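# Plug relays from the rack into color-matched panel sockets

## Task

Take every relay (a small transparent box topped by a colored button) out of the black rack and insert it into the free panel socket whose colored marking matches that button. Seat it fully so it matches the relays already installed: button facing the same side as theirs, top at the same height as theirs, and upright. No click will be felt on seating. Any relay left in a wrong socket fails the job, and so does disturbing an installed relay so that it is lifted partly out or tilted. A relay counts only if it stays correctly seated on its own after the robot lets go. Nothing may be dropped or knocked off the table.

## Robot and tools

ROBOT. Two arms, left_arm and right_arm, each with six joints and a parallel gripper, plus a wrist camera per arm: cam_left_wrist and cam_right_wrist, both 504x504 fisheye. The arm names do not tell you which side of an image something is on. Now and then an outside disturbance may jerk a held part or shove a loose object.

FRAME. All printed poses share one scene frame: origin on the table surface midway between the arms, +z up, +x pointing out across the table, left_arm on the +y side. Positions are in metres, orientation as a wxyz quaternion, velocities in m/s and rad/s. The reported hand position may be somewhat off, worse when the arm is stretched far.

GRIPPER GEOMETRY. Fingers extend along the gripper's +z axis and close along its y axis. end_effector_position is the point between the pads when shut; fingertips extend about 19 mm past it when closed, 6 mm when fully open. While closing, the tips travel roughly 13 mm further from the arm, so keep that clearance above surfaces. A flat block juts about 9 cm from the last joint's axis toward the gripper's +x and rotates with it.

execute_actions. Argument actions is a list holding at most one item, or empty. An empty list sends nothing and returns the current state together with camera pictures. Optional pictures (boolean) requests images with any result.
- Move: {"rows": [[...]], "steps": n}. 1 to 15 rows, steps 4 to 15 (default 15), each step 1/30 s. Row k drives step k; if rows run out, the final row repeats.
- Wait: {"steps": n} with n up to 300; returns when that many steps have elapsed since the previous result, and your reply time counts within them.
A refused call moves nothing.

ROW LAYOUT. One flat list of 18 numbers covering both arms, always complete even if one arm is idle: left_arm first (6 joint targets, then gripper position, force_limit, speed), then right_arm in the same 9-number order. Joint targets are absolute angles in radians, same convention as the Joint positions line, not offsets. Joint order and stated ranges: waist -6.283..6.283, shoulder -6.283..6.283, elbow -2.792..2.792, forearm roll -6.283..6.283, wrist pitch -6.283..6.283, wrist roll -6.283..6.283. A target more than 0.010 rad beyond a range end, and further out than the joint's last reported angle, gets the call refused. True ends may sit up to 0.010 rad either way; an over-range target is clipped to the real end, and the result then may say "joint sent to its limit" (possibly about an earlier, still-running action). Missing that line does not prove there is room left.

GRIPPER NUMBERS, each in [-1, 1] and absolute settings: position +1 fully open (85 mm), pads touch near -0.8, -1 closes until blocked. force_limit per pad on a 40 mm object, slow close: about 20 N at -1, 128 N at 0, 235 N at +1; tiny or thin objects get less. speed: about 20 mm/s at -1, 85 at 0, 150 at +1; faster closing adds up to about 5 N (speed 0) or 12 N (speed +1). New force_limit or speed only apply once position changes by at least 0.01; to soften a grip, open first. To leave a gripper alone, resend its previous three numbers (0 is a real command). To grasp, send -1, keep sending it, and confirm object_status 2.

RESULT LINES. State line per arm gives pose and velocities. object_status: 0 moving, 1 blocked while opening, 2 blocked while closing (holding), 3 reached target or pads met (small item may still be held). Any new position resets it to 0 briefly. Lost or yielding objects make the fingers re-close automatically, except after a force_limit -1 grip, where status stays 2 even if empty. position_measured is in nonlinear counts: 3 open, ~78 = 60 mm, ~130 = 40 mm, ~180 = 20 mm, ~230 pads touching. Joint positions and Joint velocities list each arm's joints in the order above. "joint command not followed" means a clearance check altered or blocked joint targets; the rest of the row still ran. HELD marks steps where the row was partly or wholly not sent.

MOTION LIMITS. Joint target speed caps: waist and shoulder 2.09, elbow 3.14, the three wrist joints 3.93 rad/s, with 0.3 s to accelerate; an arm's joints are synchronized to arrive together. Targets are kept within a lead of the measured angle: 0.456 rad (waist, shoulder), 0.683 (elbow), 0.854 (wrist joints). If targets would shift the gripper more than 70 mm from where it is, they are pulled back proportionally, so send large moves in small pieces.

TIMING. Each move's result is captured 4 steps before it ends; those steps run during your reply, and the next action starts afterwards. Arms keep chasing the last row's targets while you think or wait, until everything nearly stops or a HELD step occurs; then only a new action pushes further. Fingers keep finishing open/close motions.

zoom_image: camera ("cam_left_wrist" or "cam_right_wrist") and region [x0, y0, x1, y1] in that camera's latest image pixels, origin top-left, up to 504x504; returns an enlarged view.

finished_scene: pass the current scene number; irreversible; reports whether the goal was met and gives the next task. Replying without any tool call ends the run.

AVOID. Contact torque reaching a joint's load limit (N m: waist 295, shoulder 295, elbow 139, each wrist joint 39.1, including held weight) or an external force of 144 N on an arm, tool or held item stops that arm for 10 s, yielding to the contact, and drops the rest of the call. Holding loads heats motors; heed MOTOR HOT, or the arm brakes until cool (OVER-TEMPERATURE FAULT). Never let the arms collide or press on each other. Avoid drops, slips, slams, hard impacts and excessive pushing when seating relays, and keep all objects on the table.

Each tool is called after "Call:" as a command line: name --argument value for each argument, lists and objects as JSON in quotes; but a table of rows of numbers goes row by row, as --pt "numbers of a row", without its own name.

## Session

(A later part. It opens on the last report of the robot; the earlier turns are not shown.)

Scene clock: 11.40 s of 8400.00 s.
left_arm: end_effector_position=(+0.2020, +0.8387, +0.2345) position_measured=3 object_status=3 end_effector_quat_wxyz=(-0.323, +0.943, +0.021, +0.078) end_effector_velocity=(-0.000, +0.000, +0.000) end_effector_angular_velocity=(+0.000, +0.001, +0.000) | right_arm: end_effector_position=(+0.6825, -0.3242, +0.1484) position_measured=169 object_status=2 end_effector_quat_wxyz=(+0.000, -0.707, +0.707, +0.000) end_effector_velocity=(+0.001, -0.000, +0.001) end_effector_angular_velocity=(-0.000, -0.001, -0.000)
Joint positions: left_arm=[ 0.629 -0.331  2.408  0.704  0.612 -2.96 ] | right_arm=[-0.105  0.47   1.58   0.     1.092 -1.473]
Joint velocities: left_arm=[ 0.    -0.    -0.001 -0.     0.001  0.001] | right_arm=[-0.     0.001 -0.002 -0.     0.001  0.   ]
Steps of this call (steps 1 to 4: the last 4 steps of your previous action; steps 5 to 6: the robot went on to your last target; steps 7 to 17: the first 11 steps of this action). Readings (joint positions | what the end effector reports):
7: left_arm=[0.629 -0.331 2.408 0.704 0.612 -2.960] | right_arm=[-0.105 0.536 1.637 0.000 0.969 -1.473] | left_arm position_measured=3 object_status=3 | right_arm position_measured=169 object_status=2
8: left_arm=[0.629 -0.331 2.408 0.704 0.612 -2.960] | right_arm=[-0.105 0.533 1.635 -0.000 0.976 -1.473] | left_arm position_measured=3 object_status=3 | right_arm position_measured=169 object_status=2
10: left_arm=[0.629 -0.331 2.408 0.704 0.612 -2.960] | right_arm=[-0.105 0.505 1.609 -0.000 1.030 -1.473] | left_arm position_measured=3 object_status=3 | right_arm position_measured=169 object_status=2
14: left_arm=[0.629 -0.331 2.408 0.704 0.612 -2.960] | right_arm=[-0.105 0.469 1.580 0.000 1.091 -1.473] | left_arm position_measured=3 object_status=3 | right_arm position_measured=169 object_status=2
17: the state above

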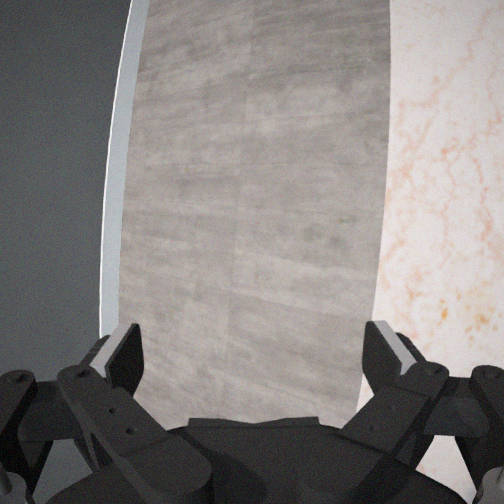

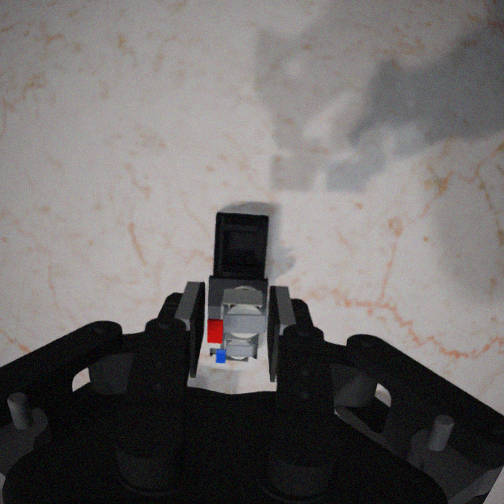

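Call:
execute_actions --actions '[{"rows":[[0.629,-0.331,2.408,0.704,0.612,-2.96,1,0,0,0.184,0.5323,1.4388,0,1.1705,2.02,-1,-0.5,0]],"steps":15}]'

Call:
execute_actions --actions '[{"steps":36}]' --pictures true

Scene clock: 12.20 s of 8400.00 s.
left_arm: end_effector_position=(+0.2020, +0.8387, +0.2345) position_measured=3 object_status=3 end_effector_quat_wxyz=(-0.323, +0.943, +0.021, +0.078) end_effector_velocity=(-0.001, +0.000, +0.000) end_effector_angular_velocity=(+0.000, +0.001, +0.001) | right_arm: end_effector_position=(+0.6846, -0.2051, +0.1594) position_measured=169 object_status=2 end_effector_quat_wxyz=(-0.000, -0.558, +0.830, -0.000) end_effector_velocity=(-0.026, +0.396, +0.035) end_effector_angular_velocity=(-0.000, -0.000, -1.939)
Joint positions: left_arm=[ 0.629 -0.331  2.408  0.704  0.612 -2.96 ] | right_arm=[ 0.043  0.502  1.508 -0.     1.132 -0.938]
Joint velocities: left_arm=[ 0.002  0.    -0.    -0.     0.001  0.001] | right_arm=[ 0.486  0.105 -0.236 -0.001  0.132  2.425]
Steps of this call (steps 1 to 4: the last 4 steps of your previous action; steps 5 to 13: the robot went on to your last target; steps 14 to 24: the first 11 steps of this action). Readings (joint positions | what the end effector reports):
14: left_arm=[0.629 -0.331 2.408 0.704 0.612 -2.960] | right_arm=[-0.105 0.470 1.580 -0.000 1.092 -1.473] | left_arm position_measured=3 object_status=3 | right_arm position_measured=169 object_status=2
15: left_arm=[0.629 -0.331 2.408 0.704 0.612 -2.960] | right_arm=[-0.103 0.471 1.579 -0.000 1.092 -1.467] | left_arm position_measured=3 object_status=3 | right_arm position_measured=169 object_status=2
17: left_arm=[0.629 -0.331 2.408 0.704 0.612 -2.960] | right_arm=[-0.084 0.475 1.570 -0.000 1.097 -1.411] | left_arm position_measured=3 object_status=3 | right_arm position_measured=169 object_status=2
21: left_arm=[0.629 -0.331 2.408 0.704 0.612 -2.960] | right_arm=[-0.009 0.491 1.533 -0.000 1.118 -1.165] | left_arm position_measured=3 object_status=3 | right_arm position_measured=169 object_status=2
24: the state above

Scene clock: 13.40 s of 8400.00 s.
left_arm: end_effector_position=(+0.2020, +0.8387, +0.2345) position_measured=3 object_status=3 end_effector_quat_wxyz=(-0.323, +0.943, +0.021, +0.078) end_effector_velocity=(-0.000, +0.000, +0.000) end_effector_angular_velocity=(+0.000, -0.001, +0.002) | right_arm: end_effector_position=(+0.6678, -0.0892, +0.1697) position_measured=169 object_status=2 end_effector_quat_wxyz=(-0.000, +0.728, +0.685, -0.000) end_effector_velocity=(+0.000, -0.000, -0.000) end_effector_angular_velocity=(-0.001, -0.000, -0.001)
Joint positions: left_arm=[ 0.629 -0.331  2.408  0.704  0.612 -2.96 ] | right_arm=[0.184 0.532 1.439 0.    1.171 2.02 ]
Joint velocities: left_arm=[ 0.001 -0.    -0.    -0.     0.    -0.001] | right_arm=[-0.     0.    -0.    -0.001  0.     0.001]
Kept back: nothing.
Steps of this call (steps 1 to 4: the last 4 steps of your previous action; steps 5 to 36: the robot went on to your last target). Readings (joint positions | what the end effector reports):
1: left_arm=[0.629 -0.331 2.408 0.704 0.612 -2.960] | right_arm=[0.059 0.505 1.500 -0.000 1.136 -0.853] | left_arm position_measured=3 object_status=3 | right_arm position_measured=169 object_status=2
2: left_arm=[0.629 -0.331 2.408 0.704 0.612 -2.960] | right_arm=[0.074 0.509 1.492 -0.000 1.141 -0.763] | left_arm position_measured=3 object_status=3 | right_arm position_measured=169 object_status=2
4: left_arm=[0.629 -0.331 2.408 0.704 0.612 -2.960] | right_arm=[0.103 0.515 1.478 -0.000 1.148 -0.560] | left_arm position_measured=3 object_status=3 | right_arm position_measured=169 object_status=2
8: left_arm=[0.629 -0.331 2.408 0.704 0.612 -2.960] | right_arm=[0.149 0.525 1.456 -0.000 1.161 -0.065] | left_arm position_measured=3 object_status=3 | right_arm position_measured=169 object_status=2
36: the state above

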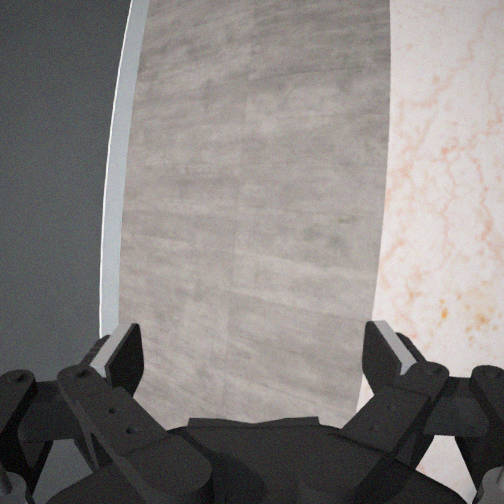

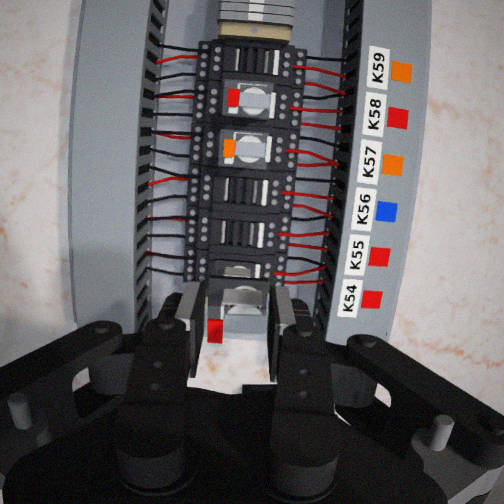

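Call:
execute_actions --actions '[{"rows":[[0.629,-0.331,2.408,0.704,0.612,-2.96,1,0,0,0.1941,0.5757,1.4862,0,1.0797,2.065,-1,-0.5,0]],"steps":15}]' --pictures true

Call:
zoom_image --camera "cam_right_wrist" --region '[150,100,330,370]'

Scene clock: 14.27 s of 8400.00 s.
left_arm: end_effector_position=(+0.2020, +0.8387, +0.2345) position_measured=3 object_status=3 end_effector_quat_wxyz=(-0.323, +0.943, +0.021, +0.078) end_effector_velocity=(+0.001, -0.000, +0.000) end_effector_angular_velocity=(+0.000, -0.001, -0.001) | right_arm: end_effector_position=(+0.6653, -0.0812, +0.1096) position_measured=169 object_status=2 end_effector_quat_wxyz=(-0.000, +0.740, +0.672, -0.000) end_effector_velocity=(-0.001, -0.002, +0.001) end_effector_angular_velocity=(+0.001, -0.000, -0.002)
Joint positions: left_arm=[ 0.629 -0.331  2.408  0.704  0.612 -2.96 ] | right_arm=[ 0.194  0.576  1.486 -0.     1.08   2.065]
Joint velocities: left_arm=[-0.001  0.    -0.     0.    -0.001  0.   ] | right_arm=[-0.002 -0.003  0.003  0.001 -0.001  0.   ]
Steps of this call (steps 1 to 15: the robot went on to your last target; steps 16 to 26: the first 11 steps of this action). Readings (joint positions | what the end effector reports):
16: left_arm=[0.629 -0.331 2.408 0.704 0.612 -2.960] | right_arm=[0.184 0.532 1.439 0.000 1.171 2.020] | left_arm position_measured=3 object_status=3 | right_arm position_measured=169 object_status=2
17: left_arm=[0.629 -0.331 2.408 0.704 0.612 -2.960] | right_arm=[0.185 0.535 1.442 0.000 1.164 2.024] | left_arm position_measured=3 object_status=3 | right_arm position_measured=169 object_status=2
19: left_arm=[0.629 -0.331 2.408 0.704 0.612 -2.960] | right_arm=[0.190 0.559 1.469 0.000 1.113 2.049] | left_arm position_measured=3 object_status=3 | right_arm position_measured=169 object_status=2
23: left_arm=[0.629 -0.331 2.408 0.704 0.612 -2.960] | right_arm=[0.194 0.576 1.486 -0.000 1.080 2.065] | left_arm position_measured=3 object_status=3 | right_arm position_measured=169 object_status=2
26: the state above

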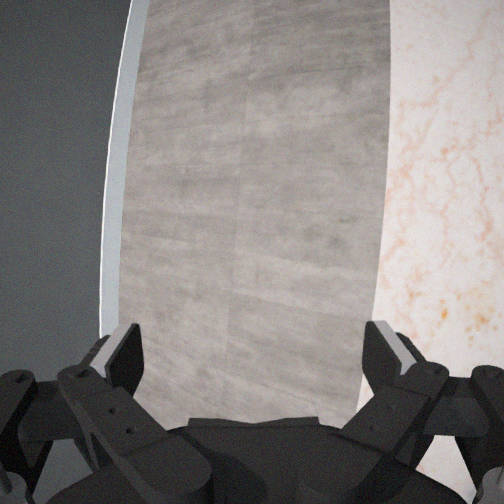

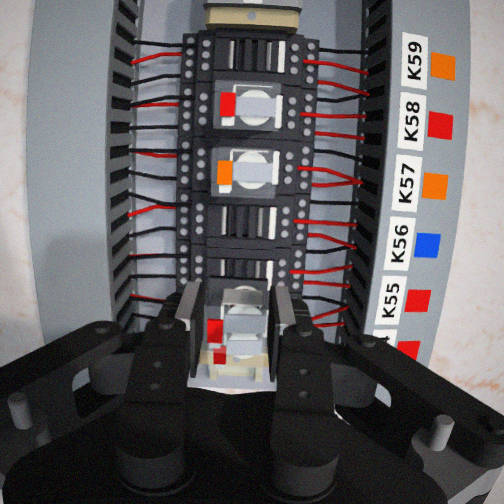

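Region (150, 100, 330, 370) of cam_right_wrist's 504x504 image, scaled by 1.867, with more detail than that image has.

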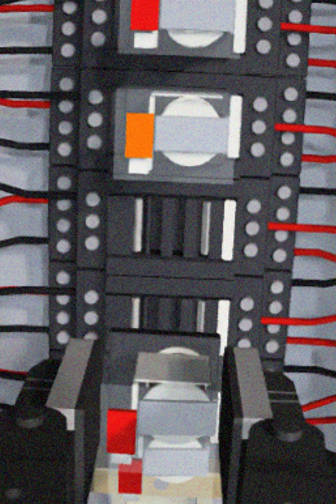

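Call:
execute_actions --actions '[{"rows":[[0.629,-0.331,2.408,0.704,0.612,-2.96,1,0,0,0.1951,0.5825,1.495,0,1.0641,2.066,-1,-0.5,0]],"steps":12}]' --pictures true

Call:
zoom_image --camera "cam_right_wrist" --region '[150,130,350,370]'

Scene clock: 15.43 s of 8400.00 s.
left_arm: end_effector_position=(+0.2020, +0.8387, +0.2345) position_measured=3 object_status=3 end_effector_quat_wxyz=(-0.323, +0.943, +0.021, +0.078) end_effector_velocity=(-0.001, +0.000, -0.000) end_effector_angular_velocity=(-0.000, +0.000, +0.002) | right_arm: end_effector_position=(+0.6642, -0.0807, +0.0998) position_measured=169 object_status=2 end_effector_quat_wxyz=(-0.000, +0.740, +0.672, +0.000) end_effector_velocity=(+0.000, -0.000, -0.001) end_effector_angular_velocity=(-0.002, +0.000, +0.001)
Joint positions: left_arm=[ 0.629 -0.331  2.408  0.704  0.612 -2.96 ] | right_arm=[0.195 0.582 1.495 0.    1.064 2.066]
Joint velocities: left_arm=[ 0.001  0.     0.     0.     0.    -0.001] | right_arm=[ 0.     0.001 -0.    -0.002  0.     0.   ]
Steps of this call (steps 1 to 4: the last 4 steps of your previous action; steps 5 to 15: the robot went on to your last target; steps 16 to 27: nothing new was sent; steps 28 to 35: the first 8 steps of this action). Readings (joint positions | what the end effector reports):
28: left_arm=[0.629 -0.331 2.408 0.704 0.612 -2.960] | right_arm=[0.194 0.576 1.486 0.000 1.079 2.065] | left_arm position_measured=3 object_status=3 | right_arm position_measured=169 object_status=2
29: left_arm=[0.629 -0.331 2.408 0.704 0.612 -2.960] | right_arm=[0.194 0.578 1.490 0.000 1.073 2.065] | left_arm position_measured=3 object_status=3 | right_arm position_measured=169 object_status=2
31: left_arm=[0.629 -0.331 2.408 0.704 0.612 -2.960] | right_arm=[0.195 0.582 1.496 0.000 1.064 2.066] | left_arm position_measured=3 object_status=3 | right_arm position_measured=169 object_status=2
35: the state above

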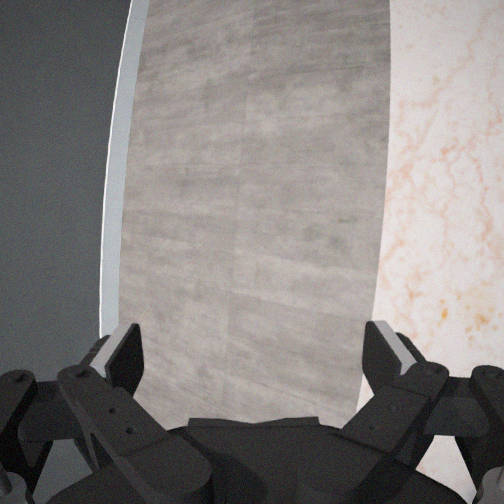

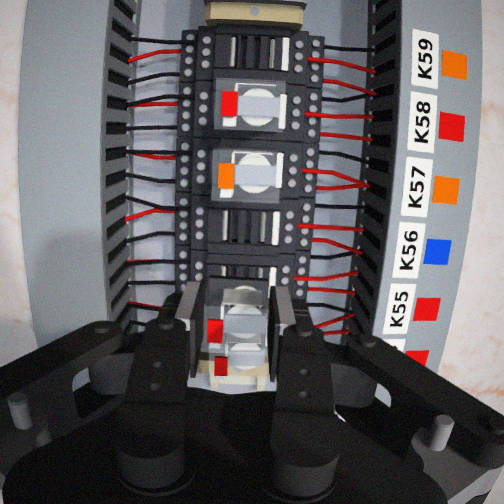

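Region (150, 130, 350, 370) of cam_right_wrist's 504x504 image, scaled by 2.100, with more detail than that image has.

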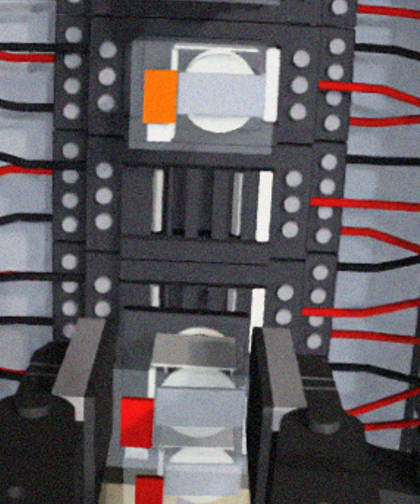

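Call:
execute_actions --actions '[{"rows":[[0.629,-0.331,2.408,0.704,0.612,-2.96,1,0,0,0.193,0.5907,1.5059,0,1.045,2.0638,-1,-0.5,0]],"steps":12}]' --pictures true

Call:
zoom_image --camera "cam_right_wrist" --region '[150,150,350,390]'

Scene clock: 16.53 s of 8400.00 s.
left_arm: end_effector_position=(+0.2020, +0.8387, +0.2345) position_measured=3 object_status=3 end_effector_quat_wxyz=(-0.323, +0.943, +0.021, +0.078) end_effector_velocity=(-0.001, +0.000, -0.000) end_effector_angular_velocity=(-0.001, +0.001, +0.002) | right_arm: end_effector_position=(+0.6640, -0.0827, +0.0874) position_measured=169 object_status=2 end_effector_quat_wxyz=(-0.000, +0.740, +0.672, -0.000) end_effector_velocity=(-0.000, +0.001, +0.000) end_effector_angular_velocity=(+0.002, +0.000, +0.001)
Joint positions: left_arm=[ 0.629 -0.331  2.408  0.704  0.612 -2.96 ] | right_arm=[ 0.193  0.591  1.506 -0.     1.045  2.064]
Joint velocities: left_arm=[ 0.002 -0.     0.    -0.     0.001  0.   ] | right_arm=[ 0.    -0.    -0.     0.002  0.    -0.001]
Steps of this call (steps 1 to 4: the last 4 steps of your previous action; steps 5 to 15: the robot went on to your last target; steps 16 to 25: nothing new was sent; steps 26 to 33: the first 8 steps of this action). Readings (joint positions | what the end effector reports):
26: left_arm=[0.629 -0.331 2.408 0.704 0.612 -2.960] | right_arm=[0.195 0.583 1.495 -0.000 1.064 2.066] | left_arm position_measured=3 object_status=3 | right_arm position_measured=169 object_status=2
27: left_arm=[0.629 -0.331 2.408 0.704 0.612 -2.960] | right_arm=[0.195 0.585 1.498 0.000 1.057 2.066] | left_arm position_measured=3 object_status=3 | right_arm position_measured=169 object_status=2
29: left_arm=[0.629 -0.331 2.408 0.704 0.612 -2.960] | right_arm=[0.193 0.591 1.506 -0.000 1.045 2.064] | left_arm position_measured=3 object_status=3 | right_arm position_measured=169 object_status=2
33: the state above

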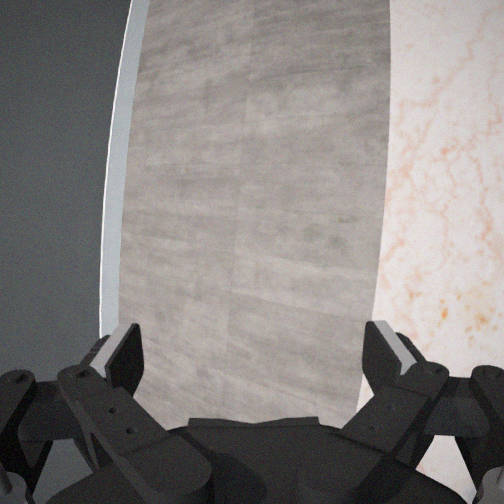

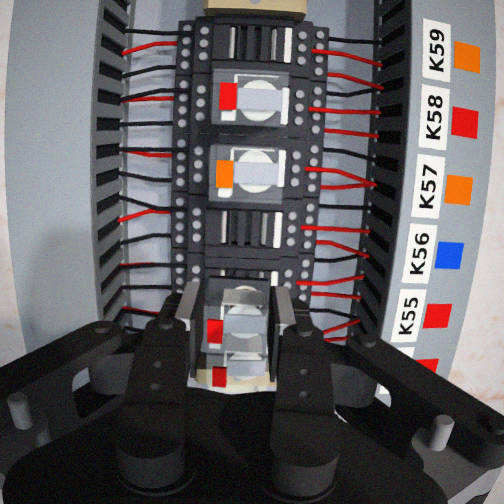

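Region (150, 150, 350, 390) of cam_right_wrist's 504x504 image, scaled by 2.100, with more detail than that image has.

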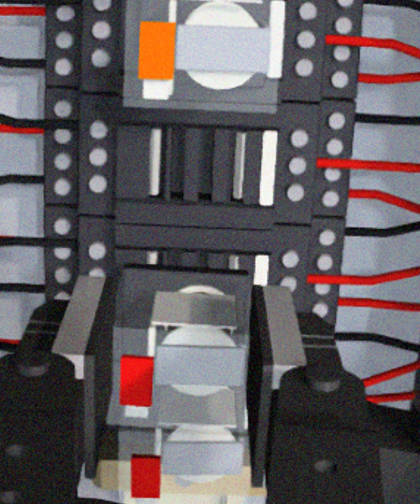

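Call:
execute_actions --actions '[{"rows":[[0.629,-0.331,2.408,0.704,0.612,-2.96,1,0,0,0.1911,0.5907,1.5059,0,1.045,2.05,-1,-0.5,0],[0.629,-0.331,2.408,0.704,0.612,-2.96,1,0,0,0.1911,0.5907,1.5059,0,1.045,2.05,-1,-0.5,0],[0.629,-0.331,2.408,0.704,0.612,-2.96,1,0,0,0.1911,0.5907,1.5059,0,1.045,2.05,-1,-0.5,0],[0.629,-0.331,2.408,0.704,0.612,-2.96,1,0,0,0.1911,0.5907,1.5059,0,1.045,2.05,-1,-0.5,0],[0.629,-0.331,2.408,0.704,0.612,-2.96,1,0,0,0.1911,0.5907,1.5059,0,1.045,2.05,-1,-0.5,0],[0.629,-0.331,2.408,0.704,0.612,-2.96,1,0,0,0.1911,0.5926,1.5078,0,1.0412,2.05,-1,-0.5,0],[0.629,-0.331,2.408,0.704,0.612,-2.96,1,0,0,0.1911,0.5944,1.5097,0,1.0375,2.05,-1,-0.5,0]],"steps":14}]' --pictures true

Call:
zoom_image --camera "cam_right_wrist" --region '[150,150,350,390]'

Scene clock: 17.33 s of 8400.00 s.
left_arm: end_effector_position=(+0.2020, +0.8387, +0.2345) position_measured=3 object_status=3 end_effector_quat_wxyz=(-0.323, +0.943, +0.021, +0.078) end_effector_velocity=(-0.000, +0.000, +0.000) end_effector_angular_velocity=(+0.000, +0.000, +0.001) | right_arm: end_effector_position=(+0.6650, -0.0839, +0.0841) position_measured=169 object_status=2 end_effector_quat_wxyz=(+0.000, +0.736, +0.677, +0.001) end_effector_velocity=(-0.003, -0.000, -0.004) end_effector_angular_velocity=(-0.002, +0.005, +0.001)
Joint positions: left_arm=[ 0.629 -0.331  2.408  0.704  0.612 -2.96 ] | right_arm=[0.191 0.593 1.509 0.    1.037 2.05 ]
Joint velocities: left_arm=[ 0.001  0.    -0.     0.    -0.     0.   ] | right_arm=[ 0.001  0.002  0.005 -0.    -0.001 -0.   ]
Steps of this call (steps 1 to 4: the last 4 steps of your previous action; steps 5 to 14: the robot went on to your last target; steps 15 to 24: the first 10 steps of this action). Readings (joint positions | what the end effector reports):
15: left_arm=[0.629 -0.331 2.408 0.704 0.612 -2.960] | right_arm=[0.193 0.591 1.506 0.000 1.045 2.064] | left_arm position_measured=3 object_status=3 | right_arm position_measured=169 object_status=2
16: left_arm=[0.629 -0.331 2.408 0.704 0.612 -2.960] | right_arm=[0.192 0.591 1.506 0.000 1.045 2.057] | left_arm position_measured=3 object_status=3 | right_arm position_measured=169 object_status=2
18: left_arm=[0.629 -0.331 2.408 0.704 0.612 -2.960] | right_arm=[0.191 0.591 1.506 0.000 1.045 2.050] | left_arm position_measured=3 object_status=3 | right_arm position_measured=169 object_status=2
22: left_arm=[0.629 -0.331 2.408 0.704 0.612 -2.960] | right_arm=[0.191 0.593 1.508 0.000 1.039 2.050] | left_arm position_measured=3 object_status=3 | right_arm position_measured=169 object_status=2
24: the state above

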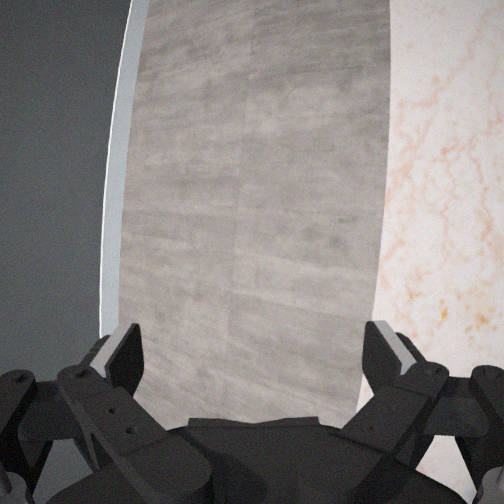

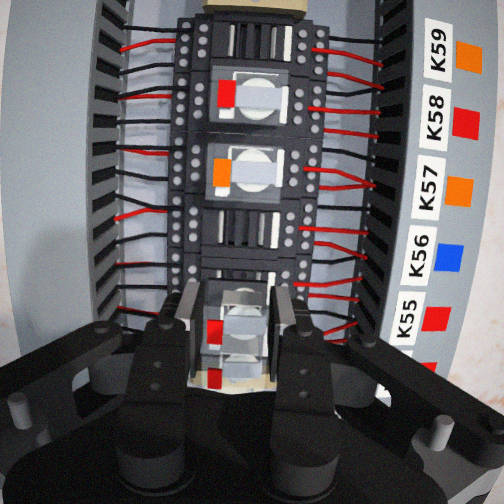

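Region (150, 150, 350, 390) of cam_right_wrist's 504x504 image, scaled by 2.100, with more detail than that image has.

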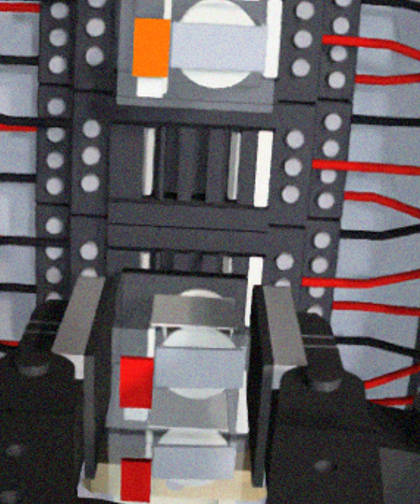

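Call:
execute_actions --actions '[{"rows":[[0.629,-0.331,2.408,0.704,0.612,-2.96,1,0,0,0.1911,0.5907,1.5059,0,1.045,2.05,-1,-0.5,0],[0.629,-0.331,2.408,0.704,0.612,-2.96,1,0,0,0.1911,0.5907,1.5059,0,1.045,2.05,-1,-0.5,0],[0.629,-0.331,2.408,0.704,0.612,-2.96,1,0,0,0.1911,0.5907,1.5059,0,1.045,2.05,-1,-0.5,0],[0.629,-0.331,2.408,0.704,0.612,-2.96,1,0,0,0.188,0.5885,1.5097,0,1.0434,2.047,-1,-0.5,0],[0.629,-0.331,2.408,0.704,0.612,-2.96,1,0,0,0.188,0.5885,1.5097,0,1.0434,2.047,-1,-0.5,0],[0.629,-0.331,2.408,0.704,0.612,-2.96,1,0,0,0.188,0.5885,1.5097,0,1.0434,2.047,-1,-0.5,0],[0.629,-0.331,2.408,0.704,0.612,-2.96,1,0,0,0.188,0.5885,1.5097,0,1.0434,2.047,-1,-0.5,0],[0.629,-0.331,2.408,0.704,0.612,-2.96,1,0,0,0.188,0.5905,1.5114,0,1.0397,2.047,-1,-0.5,0],[0.629,-0.331,2.408,0.704,0.612,-2.96,1,0,0,0.188,0.5926,1.5131,0,1.0359,2.047,-1,-0.5,0]],"steps":15}]' --pictures true

Call:
zoom_image --camera "cam_right_wrist" --region '[150,150,350,390]'

Scene clock: 18.33 s of 8400.00 s.
left_arm: end_effector_position=(+0.2020, +0.8387, +0.2345) position_measured=3 object_status=3 end_effector_quat_wxyz=(-0.323, +0.943, +0.021, +0.078) end_effector_velocity=(+0.001, -0.000, +0.000) end_effector_angular_velocity=(+0.000, +0.001, -0.002) | right_arm: end_effector_position=(+0.6646, -0.0869, +0.0836) position_measured=169 object_status=2 end_effector_quat_wxyz=(+0.000, +0.736, +0.677, +0.000) end_effector_velocity=(-0.002, +0.000, -0.004) end_effector_angular_velocity=(+0.001, -0.001, +0.001)
Joint positions: left_arm=[ 0.629 -0.331  2.408  0.704  0.612 -2.96 ] | right_arm=[0.188 0.592 1.512 0.    1.036 2.047]
Joint velocities: left_arm=[-0.002 -0.    -0.    -0.     0.     0.001] | right_arm=[ 0.001  0.     0.007  0.    -0.009 -0.   ]
Steps of this call (steps 1 to 4: the last 4 steps of your previous action; steps 5 to 15: the robot went on to your last target; steps 16 to 19: nothing new was sent; steps 20 to 30: the first 11 steps of this action). Readings (joint positions | what the end effector reports):
20: left_arm=[0.629 -0.331 2.408 0.704 0.612 -2.960] | right_arm=[0.191 0.594 1.510 -0.000 1.038 2.050] | left_arm position_measured=3 object_status=3 | right_arm position_measured=169 object_status=2
21: left_arm=[0.629 -0.331 2.408 0.704 0.612 -2.960] | right_arm=[0.191 0.593 1.508 -0.000 1.042 2.050] | left_arm position_measured=3 object_status=3 | right_arm position_measured=169 object_status=2
23: left_arm=[0.629 -0.331 2.408 0.704 0.612 -2.960] | right_arm=[0.191 0.592 1.507 -0.000 1.045 2.050] | left_arm position_measured=3 object_status=3 | right_arm position_measured=169 object_status=2
27: left_arm=[0.629 -0.331 2.408 0.704 0.612 -2.960] | right_arm=[0.188 0.589 1.510 -0.000 1.044 2.047] | left_arm position_measured=3 object_status=3 | right_arm position_measured=169 object_status=2
30: the state above

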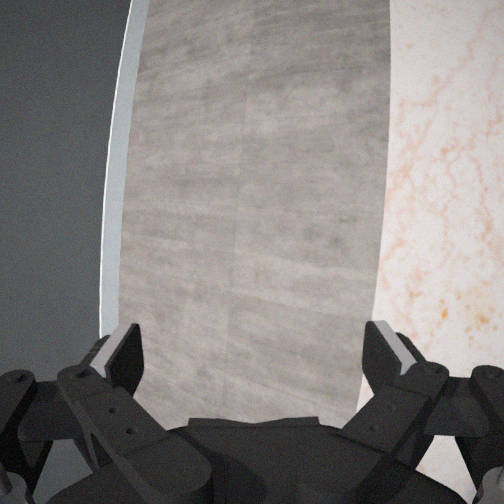

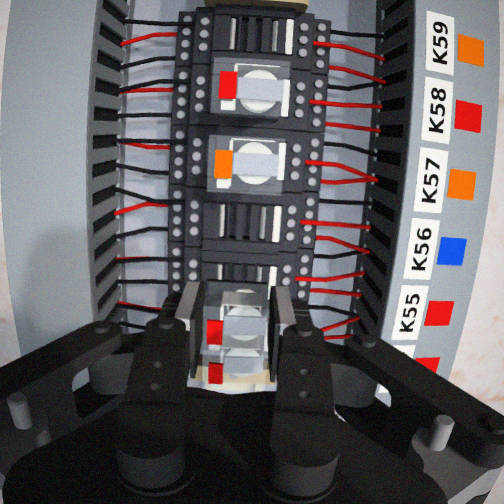

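Region (150, 150, 350, 390) of cam_right_wrist's 504x504 image, scaled by 2.100, with more detail than that image has.

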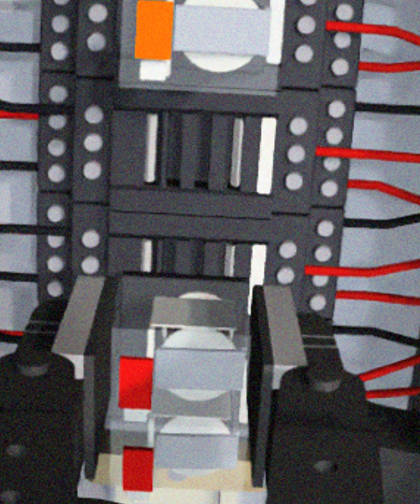

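Call:
execute_actions --actions '[{"rows":[[0.629,-0.331,2.408,0.704,0.612,-2.96,1,0,0,0.188,0.5936,1.5140,0,1.034,2.047,-1,-0.5,0],[0.629,-0.331,2.408,0.704,0.612,-2.96,1,0,0,0.188,0.5936,1.5140,0,1.034,2.047,-1,-0.5,0],[0.629,-0.331,2.408,0.704,0.612,-2.96,1,0,0,0.188,0.5946,1.5148,0,1.0322,2.047,-1,-0.5,0],[0.629,-0.331,2.408,0.704,0.612,-2.96,1,0,0,0.188,0.5946,1.5148,0,1.0322,2.047,-1,-0.5,0],[0.629,-0.331,2.408,0.704,0.612,-2.96,1,0,0,0.188,0.5956,1.5157,0,1.0303,2.047,-1,-0.5,0],[0.629,-0.331,2.408,0.704,0.612,-2.96,1,0,0,0.188,0.5956,1.5157,0,1.0303,2.047,-1,-0.5,0],[0.629,-0.331,2.408,0.704,0.612,-2.96,1,0,0,0.188,0.5966,1.5165,0,1.0285,2.047,-1,-0.5,0]],"steps":15}]' --pictures true

Call:
zoom_image --camera "cam_right_wrist" --region '[150,150,350,390]'

Scene clock: 18.97 s of 8400.00 s.
left_arm: end_effector_position=(+0.2020, +0.8387, +0.2345) position_measured=3 object_status=3 end_effector_quat_wxyz=(-0.323, +0.943, +0.021, +0.078) end_effector_velocity=(+0.001, -0.000, +0.000) end_effector_angular_velocity=(+0.001, -0.001, -0.001) | right_arm: end_effector_position=(+0.6643, -0.0870, +0.0780) position_measured=169 object_status=2 end_effector_quat_wxyz=(+0.000, +0.736, +0.677, +0.000) end_effector_velocity=(-0.000, +0.000, -0.001) end_effector_angular_velocity=(-0.001, +0.001, +0.000)
Joint positions: left_arm=[ 0.629 -0.331  2.408  0.704  0.612 -2.96 ] | right_arm=[0.188 0.596 1.516 0.    1.028 2.047]
Joint velocities: left_arm=[-0.001 -0.    -0.    -0.    -0.     0.   ] | right_arm=[ 0.     0.002 -0.    -0.     0.     0.   ]
Steps of this call (steps 1 to 4: the last 4 steps of your previous action; steps 5 to 8: the robot went on to your last target; steps 9 to 19: the first 11 steps of this action). Readings (joint positions | what the end effector reports):
9: left_arm=[0.629 -0.331 2.408 0.704 0.612 -2.960] | right_arm=[0.188 0.592 1.513 0.000 1.036 2.047] | left_arm position_measured=3 object_status=3 | right_arm position_measured=169 object_status=2
10: left_arm=[0.629 -0.331 2.408 0.704 0.612 -2.960] | right_arm=[0.188 0.593 1.514 0.000 1.034 2.047] | left_arm position_measured=3 object_status=3 | right_arm position_measured=169 object_status=2
12: left_arm=[0.629 -0.331 2.408 0.704 0.612 -2.960] | right_arm=[0.188 0.594 1.514 0.000 1.033 2.047] | left_arm position_measured=3 object_status=3 | right_arm position_measured=169 object_status=2
16: left_arm=[0.629 -0.331 2.408 0.704 0.612 -2.960] | right_arm=[0.188 0.596 1.516 0.000 1.029 2.047] | left_arm position_measured=3 object_status=3 | right_arm position_measured=169 object_status=2
19: the state above

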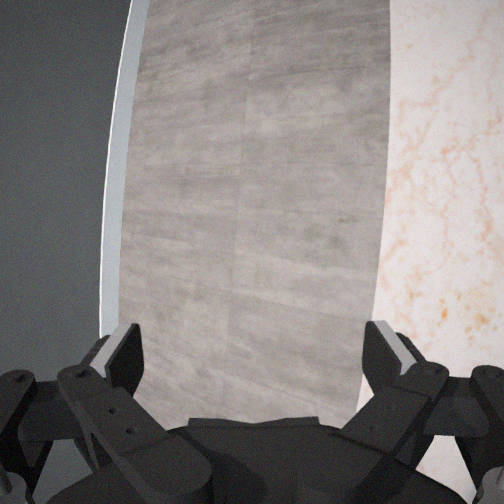

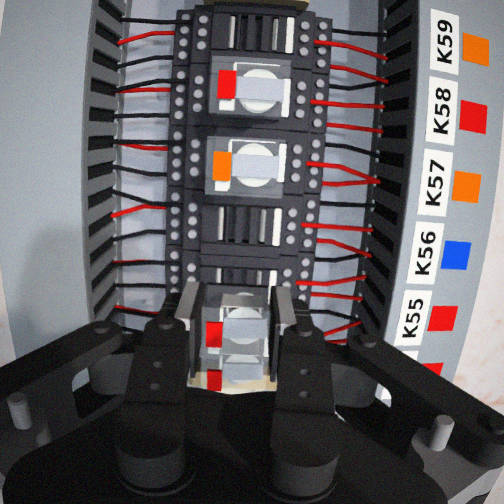

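Region (150, 150, 350, 390) of cam_right_wrist's 504x504 image, scaled by 2.100, with more detail than that image has.

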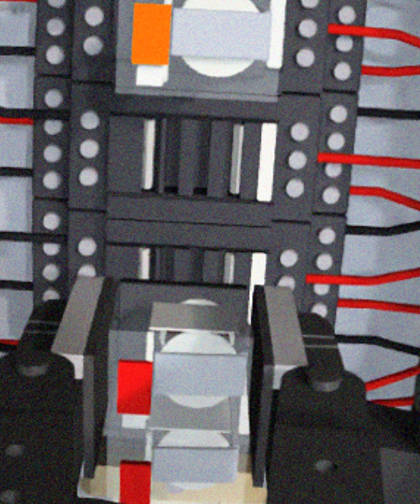

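Call:
execute_actions --actions '[{"rows":[[0.629,-0.331,2.408,0.704,0.612,-2.96,1,0,0,0.188,0.5926,1.5131,0,1.0359,2.047,-1,-0.5,0],[0.629,-0.331,2.408,0.704,0.612,-2.96,1,0,0,0.188,0.5926,1.5131,0,1.0359,2.047,-1,-0.5,0],[0.629,-0.331,2.408,0.704,0.612,-2.96,1,0,0,0.188,0.5926,1.5131,0,1.0359,2.047,-1,-0.5,0],[0.629,-0.331,2.408,0.704,0.612,-2.96,1,0,0,0.188,0.5926,1.5131,0,1.0359,2.047,-1,-0.5,0],[0.629,-0.331,2.408,0.704,0.612,-2.96,1,0,0,0.188,0.5926,1.5131,0,1.0359,2.047,-1,-0.5,0],[0.629,-0.331,2.408,0.704,0.612,-2.96,1,0,0,0.1905,0.5946,1.5097,0,1.0373,2.05,-1,-0.5,0]],"steps":14}]' --pictures true

Call:
zoom_image --camera "cam_right_wrist" --region '[170,230,310,390]'

Scene clock: 20.13 s of 8400.00 s.
left_arm: end_effector_position=(+0.2020, +0.8387, +0.2345) position_measured=3 object_status=3 end_effector_quat_wxyz=(-0.323, +0.943, +0.021, +0.078) end_effector_velocity=(+0.001, -0.000, +0.001) end_effector_angular_velocity=(+0.001, -0.001, -0.001) | right_arm: end_effector_position=(+0.6647, -0.0848, +0.0824) position_measured=169 object_status=2 end_effector_quat_wxyz=(-0.000, +0.736, +0.677, -0.000) end_effector_velocity=(+0.000, +0.002, -0.000) end_effector_angular_velocity=(+0.003, +0.001, -0.004)
Joint positions: left_arm=[ 0.629 -0.331  2.408  0.704  0.612 -2.96 ] | right_arm=[ 0.19   0.595  1.51  -0.     1.037  2.05 ]
Joint velocities: left_arm=[-0.001 -0.    -0.001  0.     0.    -0.   ] | right_arm=[ 0.001  0.001 -0.001  0.003  0.     0.003]
Steps of this call (steps 1 to 4: the last 4 steps of your previous action; steps 5 to 15: the robot went on to your last target; steps 16 to 25: nothing new was sent; steps 26 to 35: the first 10 steps of this action). Readings (joint positions | what the end effector reports):
26: left_arm=[0.629 -0.331 2.408 0.704 0.612 -2.960] | right_arm=[0.188 0.597 1.516 -0.000 1.028 2.047] | left_arm position_measured=3 object_status=3 | right_arm position_measured=169 object_status=2
27: left_arm=[0.629 -0.331 2.408 0.704 0.612 -2.960] | right_arm=[0.188 0.595 1.515 -0.000 1.032 2.047] | left_arm position_measured=3 object_status=3 | right_arm position_measured=169 object_status=2
29: left_arm=[0.629 -0.331 2.408 0.704 0.612 -2.960] | right_arm=[0.188 0.594 1.514 -0.000 1.036 2.047] | left_arm position_measured=3 object_status=3 | right_arm position_measured=169 object_status=2
33: left_arm=[0.629 -0.331 2.408 0.704 0.612 -2.960] | right_arm=[0.190 0.595 1.510 -0.000 1.037 2.049] | left_arm position_measured=3 object_status=3 | right_arm position_measured=169 object_status=2
35: the state above

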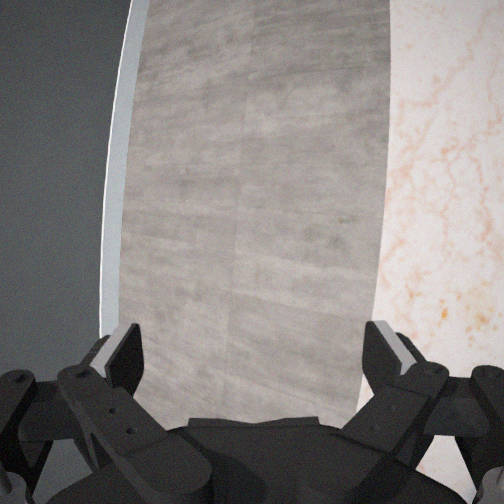

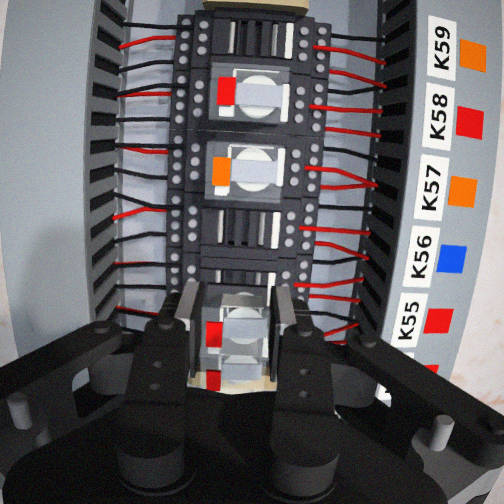

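Region (170, 230, 310, 390) of cam_right_wrist's 504x504 image, scaled by 3.150, with more detail than that image has; it fills the left 441 columns of this view, and the rest is white.

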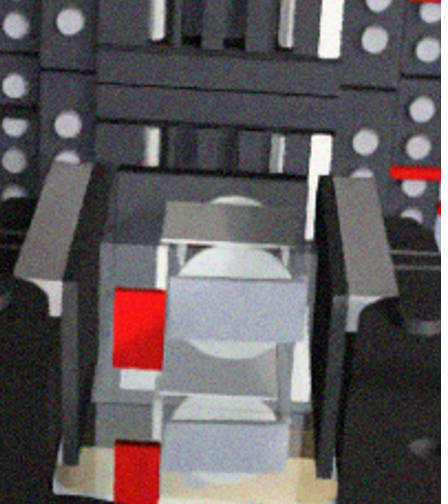

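Call:
execute_actions --actions '[{"rows":[[0.629,-0.331,2.408,0.704,0.612,-2.96,1,0,0,0.1905,0.5956,1.5106,0,1.0354,2.05,-1,-0.5,0],[0.629,-0.331,2.408,0.704,0.612,-2.96,1,0,0,0.1905,0.5956,1.5106,0,1.0354,2.05,-1,-0.5,0],[0.629,-0.331,2.408,0.704,0.612,-2.96,1,0,0,0.1905,0.5966,1.5114,0,1.0336,2.05,-1,-0.5,0],[0.629,-0.331,2.408,0.704,0.612,-2.96,1,0,0,0.1905,0.5966,1.5114,0,1.0336,2.05,-1,-0.5,0],[0.629,-0.331,2.408,0.704,0.612,-2.96,1,0,0,0.1905,0.5976,1.5123,0,1.0317,2.05,-1,-0.5,0],[0.629,-0.331,2.408,0.704,0.612,-2.96,1,0,0,0.1905,0.5976,1.5123,0,1.0317,2.05,-1,-0.5,0],[0.629,-0.331,2.408,0.704,0.612,-2.96,1,0,0,0.1905,0.5986,1.5131,0,1.0299,2.05,-1,-0.5,0],[0.629,-0.331,2.408,0.704,0.612,-2.96,1,0,0,0.1905,0.5986,1.5131,0,1.0299,2.05,-1,-0.5,0],[0.629,-0.331,2.408,0.704,0.612,-2.96,1,0,0,0.1905,0.6002,1.5145,0,1.0269,2.05,-1,-0.5,0]],"steps":15}]' --pictures true

Call:
zoom_image --camera "cam_right_wrist" --region '[170,230,310,390]'

Scene clock: 20.80 s of 8400.00 s.
left_arm: end_effector_position=(+0.2020, +0.8387, +0.2345) position_measured=3 object_status=3 end_effector_quat_wxyz=(-0.323, +0.943, +0.021, +0.078) end_effector_velocity=(+0.000, +0.000, +0.000) end_effector_angular_velocity=(+0.000, +0.001, -0.000) | right_arm: end_effector_position=(+0.6650, -0.0842, +0.0770) position_measured=169 object_status=2 end_effector_quat_wxyz=(+0.000, +0.736, +0.676, +0.001) end_effector_velocity=(-0.001, -0.000, -0.004) end_effector_angular_velocity=(+0.001, -0.002, +0.000)
Joint positions: left_arm=[ 0.629 -0.331  2.408  0.704  0.612 -2.96 ] | right_arm=[0.191 0.599 1.514 0.    1.027 2.05 ]
Joint velocities: left_arm=[ 0.     0.    -0.001 -0.     0.     0.001] | right_arm=[ 0.     0.002  0.006 -0.    -0.01  -0.   ]
Steps of this call (steps 1 to 4: the last 4 steps of your previous action; steps 5 to 9: the robot went on to your last target; steps 10 to 20: the first 11 steps of this action). Readings (joint positions | what the end effector reports):
10: left_arm=[0.629 -0.331 2.408 0.704 0.612 -2.960] | right_arm=[0.190 0.595 1.510 -0.000 1.037 2.050] | left_arm position_measured=3 object_status=3 | right_arm position_measured=169 object_status=2
11: left_arm=[0.629 -0.331 2.408 0.704 0.612 -2.960] | right_arm=[0.191 0.595 1.510 0.000 1.037 2.050] | left_arm position_measured=3 object_status=3 | right_arm position_measured=169 object_status=2
13: left_arm=[0.629 -0.331 2.408 0.704 0.612 -2.960] | right_arm=[0.191 0.596 1.511 0.000 1.035 2.050] | left_arm position_measured=3 object_status=3 | right_arm position_measured=169 object_status=2
17: left_arm=[0.629 -0.331 2.408 0.704 0.612 -2.960] | right_arm=[0.191 0.598 1.512 0.000 1.031 2.050] | left_arm position_measured=3 object_status=3 | right_arm position_measured=169 object_status=2
20: the state above

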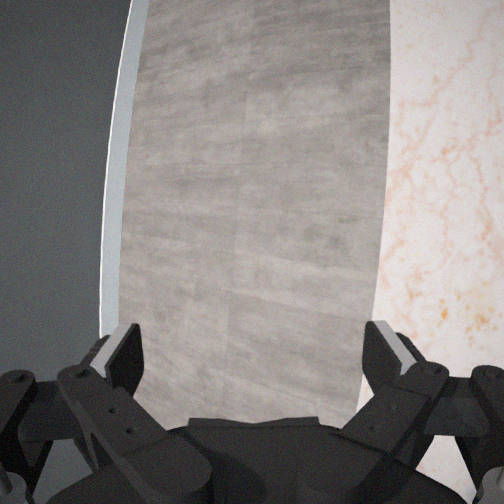

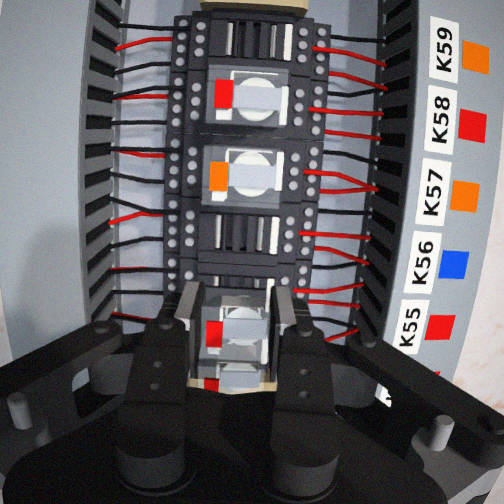

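Region (170, 230, 310, 390) of cam_right_wrist's 504x504 image, scaled by 3.150, with more detail than that image has; it fills the left 441 columns of this view, and the rest is white.

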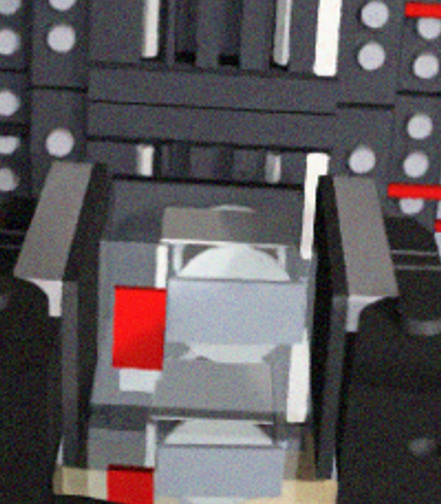

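Call:
execute_actions --actions '[{"rows":[[0.629,-0.331,2.408,0.704,0.612,-2.96,1,0,0,0.1905,0.601,1.5152,0,1.0254,2.05,-1,-0.5,0],[0.629,-0.331,2.408,0.704,0.612,-2.96,1,0,0,0.1905,0.601,1.5152,0,1.0254,2.05,-1,-0.5,0],[0.629,-0.331,2.408,0.704,0.612,-2.96,1,0,0,0.1905,0.6018,1.5158,0,1.024,2.05,-1,-0.5,0],[0.629,-0.331,2.408,0.704,0.612,-2.96,1,0,0,0.1905,0.6018,1.5158,0,1.024,2.05,-1,-0.5,0],[0.629,-0.331,2.408,0.704,0.612,-2.96,1,0,0,0.1905,0.6026,1.5165,0,1.0225,2.05,-1,-0.5,0]],"steps":12}]' --pictures true

Call:
zoom_image --camera "cam_right_wrist" --region '[150,130,350,390]'

Scene clock: 31.17 s of 8400.00 s.
left_arm: end_effector_position=(+0.2020, +0.8387, +0.2345) position_measured=3 object_status=3 end_effector_quat_wxyz=(-0.323, +0.943, +0.021, +0.078) end_effector_velocity=(+0.001, -0.000, +0.000) end_effector_angular_velocity=(+0.000, -0.001, -0.001) | right_arm: end_effector_position=(+0.6659, -0.0837, +0.0774) position_measured=169 object_status=2 end_effector_quat_wxyz=(+0.000, +0.737, +0.676, +0.002) end_effector_velocity=(+0.000, -0.000, +0.001) end_effector_angular_velocity=(+0.000, -0.001, -0.000)
Joint positions: left_arm=[ 0.629 -0.331  2.408  0.704  0.612 -2.96 ] | right_arm=[0.191 0.599 1.512 0.001 1.026 2.05 ]
Joint velocities: left_arm=[-0.001  0.    -0.001 -0.     0.    -0.001] | right_arm=[-0.    -0.001  0.     0.    -0.     0.   ]
FORCE FAULT: contact force on the right arm reached its limit, and that arm stopped for 10 seconds. The contact can be on any part of that arm, not only on its tool. That arm's remaining commands of this call were not run. That arm holds still and accepts commands again. Move the arm away from the contact; if what it grips holds it there, let go first. Pushing or pulling that hard again can fault the arm again.
Kept back: nothing.
The stop of the right arm began at step 11 of this call (marked STOPPED below). From that step on that arm followed nothing that you had sent. 10 of its steps, steps kept back included, did not run and will not run. The other arm was sent all steps of this action in this call, none kept back. Nothing is kept back now, and the robot has no last target.
Steps of this call (steps 1 to 4: the last 4 steps of your previous action; steps 5 to 8: the robot went on to your last target; steps 9 to 16: the first 8 steps of this action; steps 17 to 20: the last 4 steps of this action, not kept back; steps 21 to 311: the stop continued). Readings (joint positions | what the end effector reports):
9: left_arm=[0.629 -0.331 2.408 0.704 0.612 -2.960] | right_arm=[0.191 0.600 1.514 0.000 1.027 2.050] | left_arm position_measured=3 object_status=3 | right_arm position_measured=169 object_status=2
10: left_arm=[0.629 -0.331 2.408 0.704 0.612 -2.960] | right_arm=[0.191 0.600 1.514 0.000 1.026 2.050] | left_arm position_measured=3 object_status=3 | right_arm position_measured=169 object_status=2
11: left_arm=[0.629 -0.331 2.408 0.704 0.612 -2.960] | right_arm=[0.191 0.599 1.513 0.001 1.026 2.050] | left_arm position_measured=3 object_status=3 | right_arm position_measured=169 object_status=2 STOPPED (the right arm)
12: left_arm=[0.629 -0.331 2.408 0.704 0.612 -2.960] | right_arm=[0.191 0.599 1.513 0.001 1.026 2.050] | left_arm position_measured=3 object_status=3 | right_arm position_measured=169 object_status=2
16: left_arm=[0.629 -0.331 2.408 0.704 0.612 -2.960] | right_arm=[0.191 0.599 1.512 0.001 1.026 2.050] | left_arm position_measured=3 object_status=3 | right_arm position_measured=169 object_status=2
311: the state above

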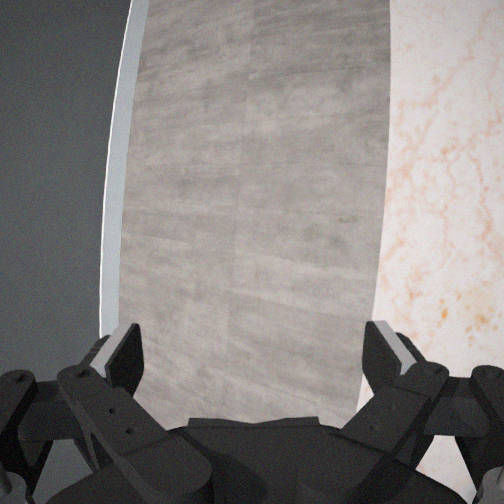

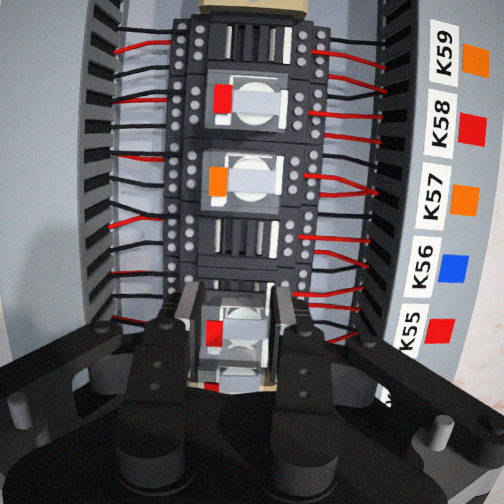

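Region (150, 130, 350, 390) of cam_right_wrist's 504x504 image, scaled by 1.938, with more detail than that image has; it fills the left 388 columns of this view, and the rest is white.

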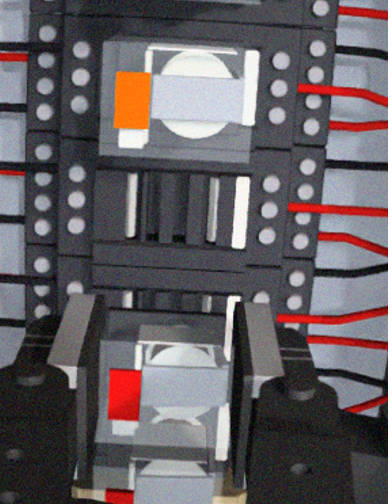

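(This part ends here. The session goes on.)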